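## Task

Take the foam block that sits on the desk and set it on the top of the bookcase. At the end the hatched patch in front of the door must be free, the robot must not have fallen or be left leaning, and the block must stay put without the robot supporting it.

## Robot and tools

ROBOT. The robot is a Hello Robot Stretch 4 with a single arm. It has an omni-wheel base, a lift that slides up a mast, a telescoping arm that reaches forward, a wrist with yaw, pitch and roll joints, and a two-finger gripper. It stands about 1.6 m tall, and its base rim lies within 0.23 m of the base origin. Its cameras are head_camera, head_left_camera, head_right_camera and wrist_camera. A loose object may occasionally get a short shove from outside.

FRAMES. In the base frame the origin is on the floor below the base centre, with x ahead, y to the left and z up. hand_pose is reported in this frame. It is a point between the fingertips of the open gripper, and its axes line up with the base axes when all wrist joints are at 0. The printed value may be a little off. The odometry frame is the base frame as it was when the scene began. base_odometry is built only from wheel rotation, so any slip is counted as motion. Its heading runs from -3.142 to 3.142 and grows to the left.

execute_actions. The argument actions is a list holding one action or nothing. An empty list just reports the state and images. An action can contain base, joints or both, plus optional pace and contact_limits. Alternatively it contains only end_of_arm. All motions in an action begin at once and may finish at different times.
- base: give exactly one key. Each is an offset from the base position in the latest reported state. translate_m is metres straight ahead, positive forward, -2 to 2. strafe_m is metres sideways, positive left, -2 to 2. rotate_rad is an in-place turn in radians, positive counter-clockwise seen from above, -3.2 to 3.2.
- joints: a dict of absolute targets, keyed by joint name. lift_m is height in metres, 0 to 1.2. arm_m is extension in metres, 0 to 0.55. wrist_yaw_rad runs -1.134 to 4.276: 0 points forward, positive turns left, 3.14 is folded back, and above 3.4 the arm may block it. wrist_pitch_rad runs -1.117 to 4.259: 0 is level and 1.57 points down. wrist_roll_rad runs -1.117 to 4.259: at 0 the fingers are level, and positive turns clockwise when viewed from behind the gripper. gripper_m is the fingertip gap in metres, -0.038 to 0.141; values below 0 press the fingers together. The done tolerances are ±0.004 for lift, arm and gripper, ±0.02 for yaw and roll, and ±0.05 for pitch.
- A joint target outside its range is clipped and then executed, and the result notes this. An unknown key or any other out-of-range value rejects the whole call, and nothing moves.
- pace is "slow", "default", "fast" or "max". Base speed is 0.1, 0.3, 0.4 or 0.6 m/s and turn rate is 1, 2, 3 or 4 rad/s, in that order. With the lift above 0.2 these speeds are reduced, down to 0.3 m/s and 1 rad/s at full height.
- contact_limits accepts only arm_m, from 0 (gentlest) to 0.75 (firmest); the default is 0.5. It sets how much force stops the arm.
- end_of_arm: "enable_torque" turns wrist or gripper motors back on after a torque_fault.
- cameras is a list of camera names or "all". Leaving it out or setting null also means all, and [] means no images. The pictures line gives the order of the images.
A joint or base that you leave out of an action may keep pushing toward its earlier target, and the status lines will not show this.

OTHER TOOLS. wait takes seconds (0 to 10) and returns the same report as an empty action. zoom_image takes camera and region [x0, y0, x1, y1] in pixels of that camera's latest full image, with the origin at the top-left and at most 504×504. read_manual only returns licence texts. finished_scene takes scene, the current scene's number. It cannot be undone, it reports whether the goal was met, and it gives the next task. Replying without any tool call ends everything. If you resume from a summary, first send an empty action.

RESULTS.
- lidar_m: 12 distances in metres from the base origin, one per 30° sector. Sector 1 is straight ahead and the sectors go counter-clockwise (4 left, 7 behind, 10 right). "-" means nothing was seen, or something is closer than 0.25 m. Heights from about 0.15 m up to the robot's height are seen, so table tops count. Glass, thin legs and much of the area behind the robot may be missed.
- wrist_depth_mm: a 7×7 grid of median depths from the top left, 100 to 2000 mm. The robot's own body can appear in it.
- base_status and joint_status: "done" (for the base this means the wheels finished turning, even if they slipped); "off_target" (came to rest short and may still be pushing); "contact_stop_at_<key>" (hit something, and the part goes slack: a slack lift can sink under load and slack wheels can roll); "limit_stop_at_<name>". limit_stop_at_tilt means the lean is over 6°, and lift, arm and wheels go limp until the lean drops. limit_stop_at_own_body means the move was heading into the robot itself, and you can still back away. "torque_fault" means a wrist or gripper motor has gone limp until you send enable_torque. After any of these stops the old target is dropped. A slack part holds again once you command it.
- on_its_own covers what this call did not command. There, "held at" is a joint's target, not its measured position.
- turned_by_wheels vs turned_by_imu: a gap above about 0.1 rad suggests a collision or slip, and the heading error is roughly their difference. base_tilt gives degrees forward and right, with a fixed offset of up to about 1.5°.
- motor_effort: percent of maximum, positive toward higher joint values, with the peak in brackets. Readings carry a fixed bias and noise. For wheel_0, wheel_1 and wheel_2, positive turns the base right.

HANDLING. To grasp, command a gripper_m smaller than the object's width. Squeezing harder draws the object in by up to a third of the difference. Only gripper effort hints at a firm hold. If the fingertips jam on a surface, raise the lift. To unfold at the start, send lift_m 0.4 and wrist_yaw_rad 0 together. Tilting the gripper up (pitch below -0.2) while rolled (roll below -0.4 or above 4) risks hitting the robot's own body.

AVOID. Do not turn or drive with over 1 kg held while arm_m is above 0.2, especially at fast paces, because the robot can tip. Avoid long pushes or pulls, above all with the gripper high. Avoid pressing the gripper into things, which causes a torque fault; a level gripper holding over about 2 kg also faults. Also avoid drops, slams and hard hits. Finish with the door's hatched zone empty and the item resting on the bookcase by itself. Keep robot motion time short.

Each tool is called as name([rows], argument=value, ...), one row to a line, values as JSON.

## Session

execute_actions(actions=[])

Scene clock: 0.00 s.
base_odometry: x=+0.000 y=+0.000 heading=+0.000 (m, m, rad; odometry frame)
turned_by_wheels: +0.000 (rad since the last result)
turned_by_imu: +0.000 (rad since the last result)
base_tilt: forward=-0.1 right=+0.1 (deg)
lidar_m: 1.05 0.93 0.94 2.24 2.27 2.22 2.14 1.95 1.98 1.81 1.66 1.71
base_status: not commanded
joint_positions: lift_m=+0.282 arm_m=-0.001 wrist_yaw_rad=+3.066 wrist_pitch_rad=-0.005 wrist_roll_rad=-0.018 gripper_m=+0.057
joint_status: not commanded
motor_effort: lift_m=+20 arm_m=+0 wrist_yaw_rad=+1 wrist_pitch_rad=-6 wrist_roll_rad=+0 gripper_m=-1 wheel_0=-1 wheel_1=+0 wheel_2=+0 (%)
hand_pose: x=-0.1109 y=+0.1090 z=+0.4620 quat_wxyz=(+0.038, +0.002, -0.009, +0.999) (m; base frame)
wrist_depth_mm: - 142 - - - - 1863 / - 134 - - - - 1921 / - 121 178 - - - 1863 / 110 139 227 - - - 1863 / 931 1808 - - - - 1863 / 1576 1756 211 1921 1537 - 1808 / 1118 1138 1098 157 1078 1255 1366
pictures: head_camera, head_left_camera, head_right_camera, wrist_camera
Images, in order (width x height): head_camera 420x560, head_left_camera 420x672, head_right_camera 420x672, wrist_camera 616x392.

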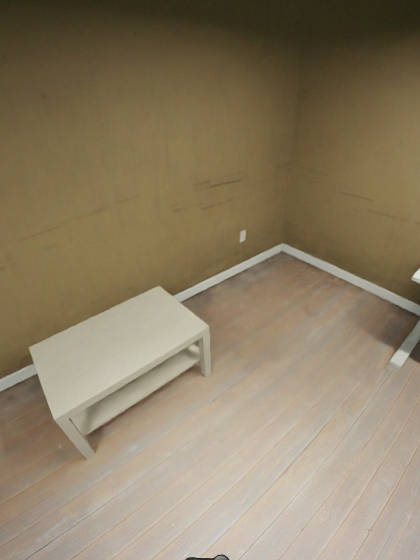

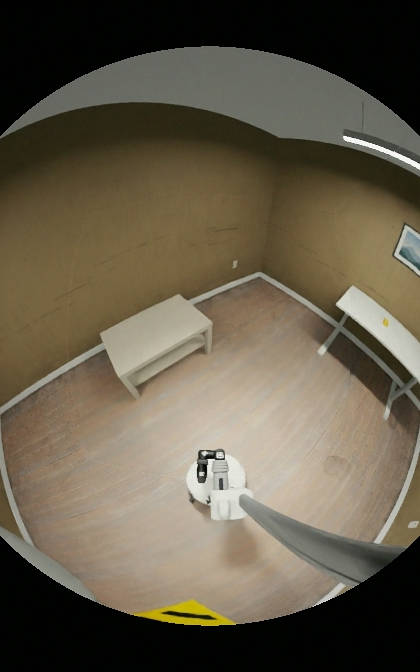

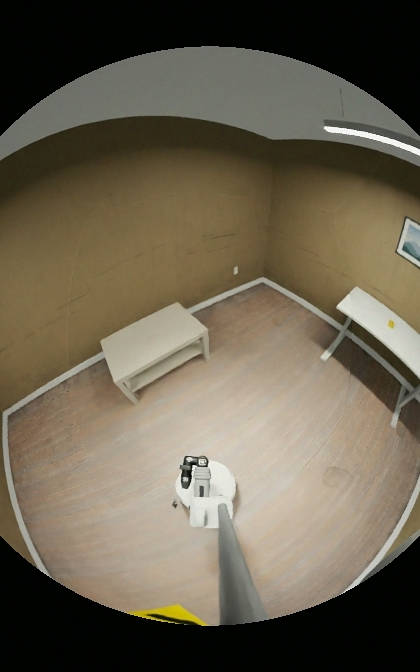

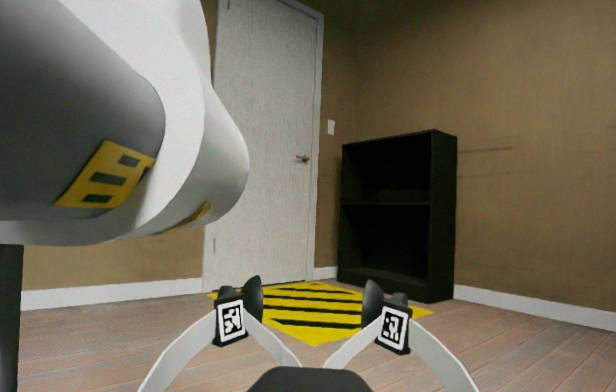

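There's possibly a clear object on the floor to the right.

execute_actions([
  {"base":{"rotate_rad":-0.95},"joints":{"lift_m":0.5,"wrist_yaw_rad":0,"wrist_pitch_rad":0.4,"gripper_m":0.14},"pace":"fast"},
], cameras=["head_camera"])

execute_actions([
  {"base":{"translate_m":1.05},"joints":{"lift_m":0.78},"pace":"max"},
], cameras=["head_camera","wrist_camera"])

Scene clock: 5.60 s.
base_odometry: x=+0.000 y=+0.000 heading=-0.950 (m, m, rad; odometry frame)
turned_by_wheels: -0.950 (rad since the last result)
turned_by_imu: -0.963 (rad since the last result)
base_tilt: forward=-0.1 right=+0.1 (deg)
lidar_m: 1.68 2.53 1.02 0.94 1.85 2.37 2.25 2.20 2.04 1.96 2.04 1.75
base_status: done
joint_positions: lift_m=+0.500 arm_m=-0.001 wrist_yaw_rad=+0.000 wrist_pitch_rad=+0.402 wrist_roll_rad=-0.018 gripper_m=+0.140
joint_status: all done
motor_effort: lift_m=+22(30) arm_m=+0(0) wrist_yaw_rad=+0(5) wrist_pitch_rad=-4(3) wrist_roll_rad=+0(0) gripper_m=+0(4) wheel_0=+0(8) wheel_1=+1(11) wheel_2=-1(10) (%)
hand_pose: x=+0.4357 y=-0.0873 z=+0.5652 quat_wxyz=(+0.980, -0.009, +0.200, +0.002) (m; base frame)
wrist_depth_mm: - - - - - - - / - - - - - - - / - - - - - - - / 1808 1808 1863 1921 - 1921 - / 1308 1336 1366 1366 1397 1397 1464 / 1025 960 1060 1078 1098 991 1098 / 854 842 866 152 854 854 904
pictures: head_camera
Images, in order (width x height): head_camera 420x560.

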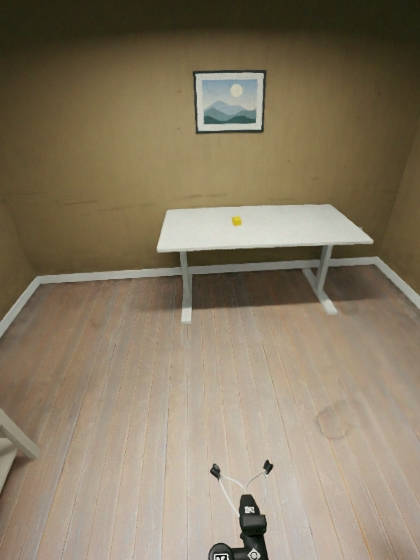

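Scene clock: 9.13 s.
base_odometry: x=+0.611 y=-0.854 heading=-0.950 (m, m, rad; odometry frame)
turned_by_wheels: +0.000 (rad since the last result)
turned_by_imu: -0.005 (rad since the last result)
base_tilt: forward=+0.0 right=+0.1 (deg)
lidar_m: 0.63 0.67 1.88 1.48 1.06 1.39 3.34 2.82 2.04 1.91 0.93 0.67
base_status: done
joint_positions: lift_m=+0.780 arm_m=-0.001 wrist_yaw_rad=+0.000 wrist_pitch_rad=+0.402 wrist_roll_rad=-0.018 gripper_m=+0.140
joint_status: all done
motor_effort: lift_m=+20(28) arm_m=+0(1) wrist_yaw_rad=+0(1) wrist_pitch_rad=-4(5) wrist_roll_rad=+0(0) gripper_m=+1(1) wheel_0=+1(7) wheel_1=+2(10) wheel_2=+2(14) (%)
hand_pose: x=+0.4356 y=-0.0874 z=+0.8453 quat_wxyz=(+0.980, -0.009, +0.200, +0.002) (m; base frame)
wrist_depth_mm: 1078 1078 1078 1078 1078 1060 1060 / 1138 1138 1138 1160 1118 1118 1118 / 1229 1182 1182 1160 1182 1160 1160 / 1281 707 723 741 750 768 788 / 500 508 517 525 530 539 544 / 1397 1366 891 1430 1430 466 1430 / 1182 1160 1118 151 1182 1205 1255
pictures: head_camera, wrist_camera
Images, in order (width x height): head_camera 420x560, wrist_camera 616x392.

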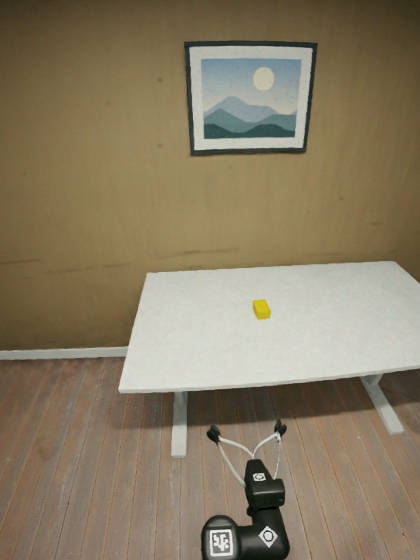

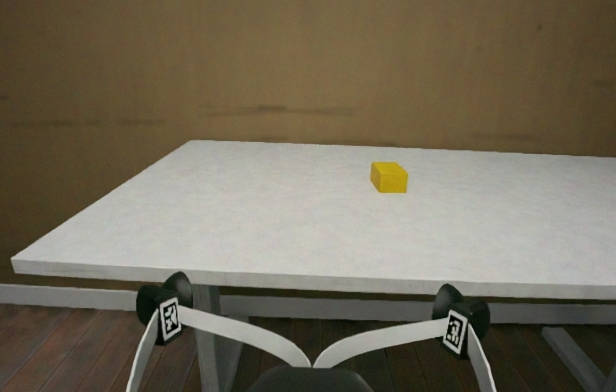

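execute_actions([
  {"base":{"strafe_m":-0.16},"joints":{"lift_m":0.695,"arm_m":0.45},"pace":"fast"},
], cameras=["wrist_camera"])

Scene clock: 13.47 s.
base_odometry: x=+0.481 y=-0.947 heading=-0.950 (m, m, rad; odometry frame)
turned_by_wheels: +0.000 (rad since the last result)
turned_by_imu: +0.000 (rad since the last result)
base_tilt: forward=+0.0 right=+0.0 (deg)
lidar_m: 0.63 0.65 1.98 1.36 1.19 1.62 3.33 2.61 1.85 1.76 0.93 0.68
base_status: done
joint_positions: lift_m=+0.695 arm_m=+0.449 wrist_yaw_rad=+0.000 wrist_pitch_rad=+0.402 wrist_roll_rad=-0.018 gripper_m=+0.140
joint_status: all done
motor_effort: lift_m=+17(15) arm_m=+6(4) wrist_yaw_rad=+1(2) wrist_pitch_rad=-5(4) wrist_roll_rad=-1(1) gripper_m=+1(0) wheel_0=-3(12) wheel_1=+0(13) wheel_2=+0(3) (%)
hand_pose: x=+0.8853 y=-0.0874 z=+0.7605 quat_wxyz=(+0.980, -0.009, +0.200, +0.002) (m; base frame)
wrist_depth_mm: 683 683 683 676 668 668 668 / 715 723 707 715 715 707 699 / 741 732 741 732 741 732 732 / 466 477 484 452 508 521 530 / 336 342 349 317 359 364 368 / 262 246 270 274 277 257 281 / 218 214 221 151 218 219 236
pictures: wrist_camera
Images, in order (width x height): wrist_camera 616x392.

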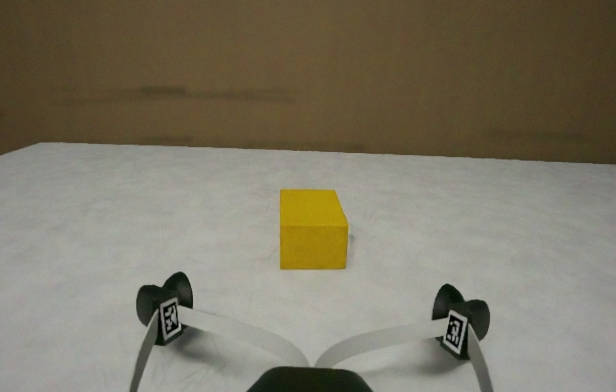

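execute_actions([
  {"base":{"translate_m":0.05},"joints":{"lift_m":0.68,"arm_m":0.545},"pace":"fast"},
], cameras=[])

execute_actions([
  {"joints":{"gripper_m":0.02}},
], cameras=["wrist_camera"])

execute_actions([
  {"joints":{"lift_m":0.74},"pace":"fast"},
], cameras=[])

execute_actions([
  {"base":{"rotate_rad":-2.72},"joints":{"arm_m":0}},
], cameras=["head_camera"])

Scene clock: 18.27 s.
base_odometry: x=+0.510 y=-0.988 heading=-0.949 (m, m, rad; odometry frame)
turned_by_wheels: +0.001 (rad since the last result)
turned_by_imu: +0.001 (rad since the last result)
base_tilt: forward=+0.0 right=+0.1 (deg)
lidar_m: 0.60 0.61 1.92 1.70 1.21 1.62 3.38 2.60 1.85 1.75 0.88 0.62
base_status: done
joint_positions: lift_m=+0.680 arm_m=+0.544 wrist_yaw_rad=+0.000 wrist_pitch_rad=+0.402 wrist_roll_rad=-0.018 gripper_m=+0.140
joint_status: all done
motor_effort: lift_m=+17(16) arm_m=+6(8) wrist_yaw_rad=+0(0) wrist_pitch_rad=-4(4) wrist_roll_rad=+1(0) gripper_m=+1(0) wheel_0=+1(7) wheel_1=+4(9) wheel_2=+3(14) (%)
hand_pose: x=+0.9803 y=-0.0873 z=+0.7455 quat_wxyz=(+0.980, -0.009, +0.200, +0.002) (m; base frame)
wrist_depth_mm: 549 549 549 549 544 539 539 / 580 574 580 580 569 569 569 / 603 603 603 609 609 597 603 / 427 433 445 455 462 477 484 / 307 312 320 236 329 334 338 / 240 225 227 182 253 236 257 / 200 196 200 151 199 200 216
pictures: none
No camera images: the call's "cameras" was empty. Leave "cameras" out to get every camera's image.

Scene clock: 20.43 s.
base_odometry: x=+0.510 y=-0.988 heading=-0.949 (m, m, rad; odometry frame)
turned_by_wheels: +0.000 (rad since the last result)
turned_by_imu: +0.000 (rad since the last result)
base_tilt: forward=+0.0 right=+0.1 (deg)
lidar_m: 0.59 0.63 1.91 1.68 1.21 1.63 3.40 2.63 1.84 1.74 0.90 0.61
base_status: not commanded
joint_positions: lift_m=+0.680 arm_m=+0.544 wrist_yaw_rad=+0.000 wrist_pitch_rad=+0.402 wrist_roll_rad=-0.018 gripper_m=+0.020
joint_status: all done
motor_effort: lift_m=+17(17) arm_m=+6(6) wrist_yaw_rad=+0(0) wrist_pitch_rad=-4(4) wrist_roll_rad=+0(0) gripper_m=-17(19) wheel_0=+1(1) wheel_1=+4(4) wheel_2=+3(3) (%)
hand_pose: x=+0.9803 y=-0.0874 z=+0.7455 quat_wxyz=(+0.980, -0.009, +0.200, +0.002) (m; base frame)
wrist_depth_mm: 554 549 549 539 544 539 544 / 580 574 580 574 574 574 574 / 603 609 603 603 603 603 603 / 424 436 442 455 466 473 484 / 306 312 319 229 329 332 338 / 239 243 191 176 187 256 257 / 200 191 194 160 180 196 216
pictures: wrist_camera
Images, in order (width x height): wrist_camera 616x392.

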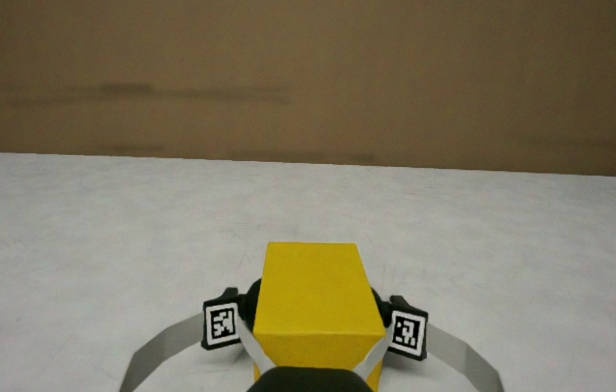

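Scene clock: 21.40 s.
base_odometry: x=+0.510 y=-0.988 heading=-0.949 (m, m, rad; odometry frame)
turned_by_wheels: +0.000 (rad since the last result)
turned_by_imu: +0.000 (rad since the last result)
base_tilt: forward=+0.0 right=+0.1 (deg)
lidar_m: 0.59 0.63 1.92 1.68 1.23 1.63 3.40 2.59 1.86 1.76 0.88 0.62
base_status: not commanded
joint_positions: lift_m=+0.740 arm_m=+0.544 wrist_yaw_rad=+0.000 wrist_pitch_rad=+0.403 wrist_roll_rad=-0.018 gripper_m=+0.020
joint_status: all done
motor_effort: lift_m=+22(21) arm_m=+6(6) wrist_yaw_rad=+0(1) wrist_pitch_rad=-5(5) wrist_roll_rad=+0(0) gripper_m=-18(17) wheel_0=+1(1) wheel_1=+4(4) wheel_2=+3(3) (%)
hand_pose: x=+0.9803 y=-0.0874 z=+0.8050 quat_wxyz=(+0.980, -0.009, +0.200, +0.002) (m; base frame)
wrist_depth_mm: 549 549 554 539 544 539 544 / 580 580 574 569 574 574 574 / 609 609 615 609 603 609 597 / 580 591 603 627 627 621 640 / 418 424 430 229 445 455 459 / 325 334 191 175 187 347 349 / 271 260 264 160 179 268 289
pictures: none
No camera images: the call's "cameras" was empty. Leave "cameras" out to get every camera's image.

Scene clock: 24.03 s.
base_odometry: x=+0.510 y=-0.988 heading=+2.615 (m, m, rad; odometry frame)
turned_by_wheels: -2.720 (rad since the last result)
turned_by_imu: -2.761 (rad since the last result)
base_tilt: forward=+0.0 right=+0.0 (deg)
lidar_m: 2.90 1.93 1.75 0.98 0.65 0.59 0.59 1.76 1.95 1.23 1.44 3.34
base_status: done
joint_positions: lift_m=+0.740 arm_m=+0.001 wrist_yaw_rad=+0.000 wrist_pitch_rad=+0.403 wrist_roll_rad=-0.018 gripper_m=+0.020
joint_status: all done
motor_effort: lift_m=+22(22) arm_m=-6(9) wrist_yaw_rad=+1(2) wrist_pitch_rad=-6(5) wrist_roll_rad=+0(0) gripper_m=-17(18) wheel_0=+1(9) wheel_1=+3(12) wheel_2=+1(9) (%)
hand_pose: x=+0.4374 y=-0.0875 z=+0.8050 quat_wxyz=(+0.980, -0.009, +0.200, +0.002) (m; base frame)
wrist_depth_mm: 1537 1863 - - - - - / 1576 1921 - - - - - / 1618 - - - - - - / 1618 - - - - - - / 1661 1756 1808 229 1921 1863 1921 / 1366 1430 191 175 187 1464 1464 / 1138 1098 1098 160 179 1118 1255
pictures: head_camera
Images, in order (width x height): head_camera 420x560.

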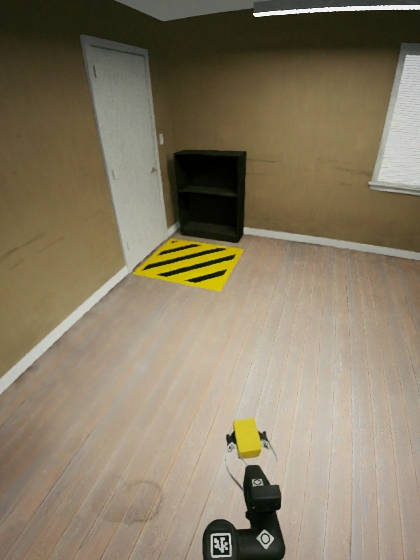

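Just a stain.

execute_actions([
  {"base":{"translate_m":2},"pace":"max"},
], cameras=[])

execute_actions([
  {"base":{"translate_m":0.4},"joints":{"lift_m":1.19},"pace":"max"},
], cameras=[])

execute_actions([
  {"joints":{"arm_m":0.3},"pace":"fast"},
], cameras=["head_left_camera","wrist_camera"])

Scene clock: 32.37 s.
base_odometry: x=-1.219 y=+0.018 heading=+2.615 (m, m, rad; odometry frame)
turned_by_wheels: +0.000 (rad since the last result)
turned_by_imu: -0.009 (rad since the last result)
base_tilt: forward=-0.1 right=+0.1 (deg)
lidar_m: 1.18 1.08 0.99 1.01 1.28 2.46 3.28 2.10 2.01 2.46 1.63 1.17
base_status: done
joint_positions: lift_m=+0.740 arm_m=+0.001 wrist_yaw_rad=+0.000 wrist_pitch_rad=+0.403 wrist_roll_rad=-0.018 gripper_m=+0.020
joint_status: not commanded
motor_effort: lift_m=+22(22) arm_m=-6(6) wrist_yaw_rad=+1(1) wrist_pitch_rad=-6(6) wrist_roll_rad=+0(1) gripper_m=-18(18) wheel_0=+1(7) wheel_1=+4(8) wheel_2=+1(13) (%)
hand_pose: x=+0.4374 y=-0.0874 z=+0.8050 quat_wxyz=(+0.980, -0.009, +0.200, +0.002) (m; base frame)
wrist_depth_mm: 866 1118 1281 1182 1078 1008 960 / 904 1138 1308 1255 1138 1060 976 / 931 1138 1308 1308 1160 1118 1025 / 946 1182 1464 1366 1138 1182 1078 / 960 1205 1499 229 1281 1229 1118 / 991 1255 191 175 188 1281 1160 / 1008 1078 1118 160 180 1098 1182
pictures: none
No camera images: the call's "cameras" was empty. Leave "cameras" out to get every camera's image.

Scene clock: 34.73 s.
base_odometry: x=-1.565 y=+0.219 heading=+2.615 (m, m, rad; odometry frame)
turned_by_wheels: +0.000 (rad since the last result)
turned_by_imu: -0.001 (rad since the last result)
base_tilt: forward=+0.0 right=+0.1 (deg)
lidar_m: 0.83 0.92 0.84 0.85 1.10 2.27 3.66 2.27 2.46 1.89 1.22 0.79
base_status: done
joint_positions: lift_m=+1.190 arm_m=+0.001 wrist_yaw_rad=+0.000 wrist_pitch_rad=+0.403 wrist_roll_rad=-0.018 gripper_m=+0.020
joint_status: all done
motor_effort: lift_m=+21(26) arm_m=-5(6) wrist_yaw_rad=+0(0) wrist_pitch_rad=-5(7) wrist_roll_rad=+0(0) gripper_m=-16(17) wheel_0=+2(7) wheel_1=+3(9) wheel_2=+2(14) (%)
hand_pose: x=+0.4374 y=-0.0874 z=+1.2551 quat_wxyz=(+0.980, -0.009, +0.200, +0.002) (m; base frame)
wrist_depth_mm: 759 946 976 878 788 723 668 / 788 976 1025 917 831 750 699 / 809 991 1098 960 866 798 723 / 809 976 917 931 878 820 759 / 809 991 1118 229 676 778 809 / 842 1042 191 175 187 866 831 / 866 1042 1008 160 179 750 878
pictures: none
No camera images: the call's "cameras" was empty. Leave "cameras" out to get every camera's image.

Scene clock: 36.43 s.
base_odometry: x=-1.565 y=+0.219 heading=+2.615 (m, m, rad; odometry frame)
turned_by_wheels: +0.000 (rad since the last result)
turned_by_imu: +0.000 (rad since the last result)
base_tilt: forward=-0.1 right=+0.1 (deg)
lidar_m: 0.84 0.92 0.84 0.85 1.10 2.28 3.64 2.27 2.51 1.84 1.22 0.80
base_status: not commanded
joint_positions: lift_m=+1.190 arm_m=+0.299 wrist_yaw_rad=+0.000 wrist_pitch_rad=+0.403 wrist_roll_rad=-0.018 gripper_m=+0.020
joint_status: all done
motor_effort: lift_m=+21(21) arm_m=+6(9) wrist_yaw_rad=+0(1) wrist_pitch_rad=-5(6) wrist_roll_rad=+0(0) gripper_m=-17(18) wheel_0=+2(2) wheel_1=+3(2) wheel_2=+2(2) (%)
hand_pose: x=+0.7352 y=-0.0874 z=+1.2551 quat_wxyz=(+0.980, -0.009, +0.200, +0.002) (m; base frame)
wrist_depth_mm: 661 750 661 597 544 496 462 / 683 778 707 634 574 525 484 / 707 820 750 661 597 549 504 / 715 866 788 699 634 564 521 / 715 634 640 229 640 603 544 / 723 676 191 175 187 517 544 / 759 707 891 160 179 399 430
pictures: head_left_camera, wrist_camera
Images, in order (width x height): head_left_camera 420x672, wrist_camera 616x392.

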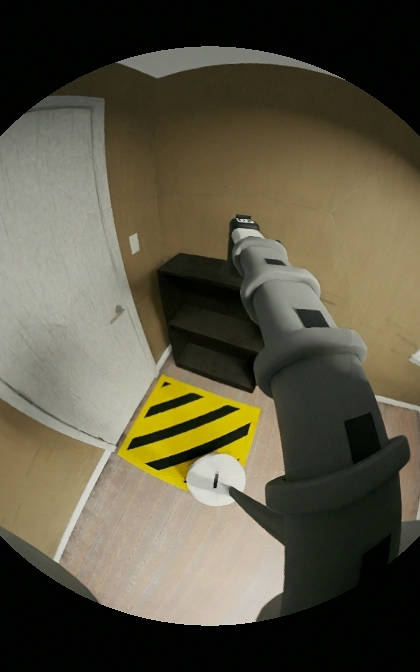

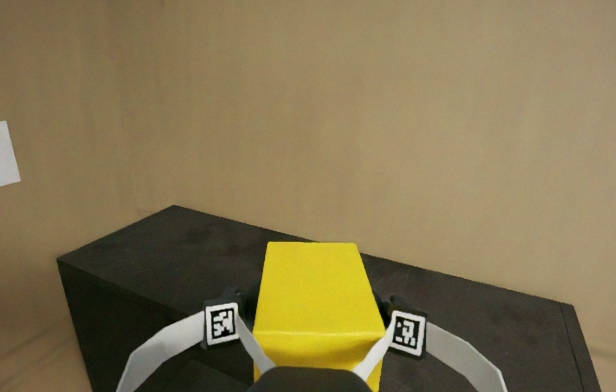

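execute_actions([
  {"base":{"translate_m":0.04},"joints":{"arm_m":0.545,"lift_m":1.03}},
], cameras=["wrist_camera"])

Scene clock: 40.33 s.
base_odometry: x=-1.599 y=+0.239 heading=+2.616 (m, m, rad; odometry frame)
turned_by_wheels: +0.001 (rad since the last result)
turned_by_imu: +0.001 (rad since the last result)
base_tilt: forward=-0.1 right=+0.1 (deg)
lidar_m: 0.79 0.91 0.82 0.84 1.09 2.24 3.68 2.29 2.66 1.80 1.18 0.77
base_status: done
joint_positions: lift_m=+1.030 arm_m=+0.544 wrist_yaw_rad=+0.000 wrist_pitch_rad=+0.403 wrist_roll_rad=-0.018 gripper_m=+0.020
joint_status: all done
motor_effort: lift_m=+17(18) arm_m=+7(6) wrist_yaw_rad=+0(1) wrist_pitch_rad=-6(6) wrist_roll_rad=+0(1) gripper_m=-17(16) wheel_0=+2(7) wheel_1=+5(8) wheel_2=+0(10) (%)
hand_pose: x=+0.9802 y=-0.0874 z=+1.0954 quat_wxyz=(+0.980, -0.009, +0.200, +0.002) (m; base frame)
wrist_depth_mm: 484 424 377 338 307 281 262 / 521 452 397 355 322 293 272 / 559 484 421 375 338 306 285 / 452 459 439 399 353 320 297 / 327 332 338 229 353 332 310 / 254 258 191 175 187 271 272 / 211 203 206 160 179 208 229
pictures: wrist_camera
Images, in order (width x height): wrist_camera 616x392.

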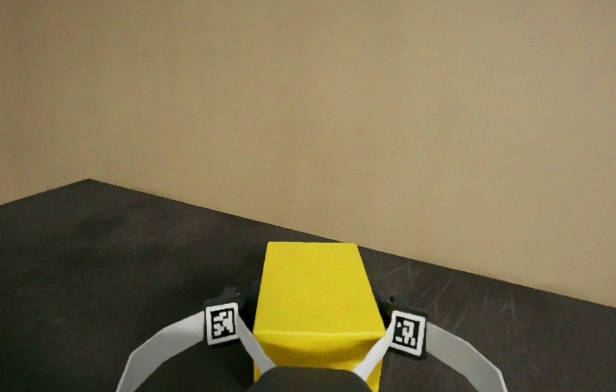

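execute_actions([
  {"joints":{"lift_m":1.022}},
], cameras=[])

execute_actions([
  {"joints":{"gripper_m":0.12}},
], cameras=[])

execute_actions([
  {"base":{"translate_m":-0.85},"joints":{"arm_m":0},"pace":"max"},
], cameras=["wrist_camera"])

finished_scene(scene=2)

Scene clock: 44.00 s.
base_odometry: x=-1.599 y=+0.239 heading=+2.616 (m, m, rad; odometry frame)
turned_by_wheels: +0.000 (rad since the last result)
turned_by_imu: +0.001 (rad since the last result)
base_tilt: forward=+0.0 right=+0.1 (deg)
lidar_m: 0.78 0.91 0.82 0.83 1.08 2.23 3.68 2.31 2.67 1.79 1.18 0.77
base_status: not commanded
joint_positions: lift_m=+1.022 arm_m=+0.544 wrist_yaw_rad=+0.000 wrist_pitch_rad=+0.403 wrist_roll_rad=-0.018 gripper_m=+0.020
joint_status: all done
motor_effort: lift_m=+17(13) arm_m=+6(7) wrist_yaw_rad=+1(1) wrist_pitch_rad=-5(6) wrist_roll_rad=+0(1) gripper_m=-16(17) wheel_0=+2(2) wheel_1=+5(5) wheel_2=+0(0) (%)
hand_pose: x=+0.9802 y=-0.0874 z=+1.0874 quat_wxyz=(+0.980, -0.009, +0.200, +0.002) (m; base frame)
wrist_depth_mm: 488 424 375 338 307 281 264 / 521 455 397 355 322 294 274 / 554 488 424 377 338 307 285 / 430 439 430 394 353 320 298 / 309 315 322 229 334 329 312 / 242 247 191 176 187 259 260 / 202 193 196 160 179 198 218
pictures: none
No camera images: the call's "cameras" was empty. Leave "cameras" out to get every camera's image.

Scene clock: 45.87 s.
base_odometry: x=-1.599 y=+0.239 heading=+2.616 (m, m, rad; odometry frame)
turned_by_wheels: +0.000 (rad since the last result)
turned_by_imu: +0.000 (rad since the last result)
base_tilt: forward=+0.0 right=+0.1 (deg)
lidar_m: 0.78 0.88 0.81 0.83 1.07 2.23 3.67 2.30 2.68 1.81 1.17 0.77
base_status: not commanded
joint_positions: lift_m=+1.022 arm_m=+0.544 wrist_yaw_rad=+0.000 wrist_pitch_rad=+0.403 wrist_roll_rad=-0.018 gripper_m=+0.120
joint_status: all done
motor_effort: lift_m=+17(17) arm_m=+6(7) wrist_yaw_rad=+1(1) wrist_pitch_rad=-5(6) wrist_roll_rad=+1(1) gripper_m=+0(20) wheel_0=+2(2) wheel_1=+5(5) wheel_2=-1(0) (%)
hand_pose: x=+0.9802 y=-0.0874 z=+1.0874 quat_wxyz=(+0.980, -0.009, +0.200, +0.002) (m; base frame)
wrist_depth_mm: 484 424 377 338 307 282 263 / 525 452 397 357 322 294 272 / 559 484 421 375 336 306 283 / 433 436 433 397 355 320 298 / 310 317 324 239 332 329 310 / 242 236 210 185 213 259 260 / 202 200 198 147 201 203 219
pictures: none
No camera images: the call's "cameras" was empty. Leave "cameras" out to get every camera's image.

Scene clock: 49.77 s.
base_odometry: x=-0.864 y=-0.188 heading=+2.615 (m, m, rad; odometry frame)
turned_by_wheels: -0.001 (rad since the last result)
turned_by_imu: +0.005 (rad since the last result)
base_tilt: forward=-0.1 right=+0.1 (deg)
lidar_m: 1.58 1.25 1.15 1.17 1.48 2.06 2.12 1.95 1.77 2.57 2.05 1.85
base_status: done
joint_positions: lift_m=+1.022 arm_m=+0.001 wrist_yaw_rad=+0.000 wrist_pitch_rad=+0.402 wrist_roll_rad=-0.018 gripper_m=+0.120
joint_status: all done
motor_effort: lift_m=+17(17) arm_m=-6(7) wrist_yaw_rad=+2(0) wrist_pitch_rad=-4(5) wrist_roll_rad=+0(0) gripper_m=+0(0) wheel_0=-3(6) wheel_1=-4(12) wheel_2=+0(12) (%)
hand_pose: x=+0.4374 y=-0.0875 z=+1.0874 quat_wxyz=(+0.980, -0.009, +0.200, +0.002) (m; base frame)
wrist_depth_mm: 1008 1255 1661 1618 1464 1336 1255 / 1025 1255 1708 1661 1537 1397 1281 / 1078 1336 1708 1756 1537 1464 1336 / 1098 1397 1808 1756 1618 1499 1397 / 1118 1430 1863 1983 1708 1576 1464 / 1160 1397 215 1756 1661 1661 1499 / 1160 1397 1499 148 1464 1499 1537
pictures: wrist_camera
Images, in order (width x height): wrist_camera 616x392.

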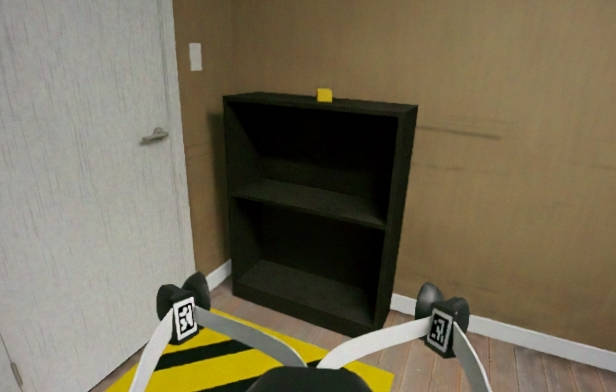

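The scene is finished: the task was done.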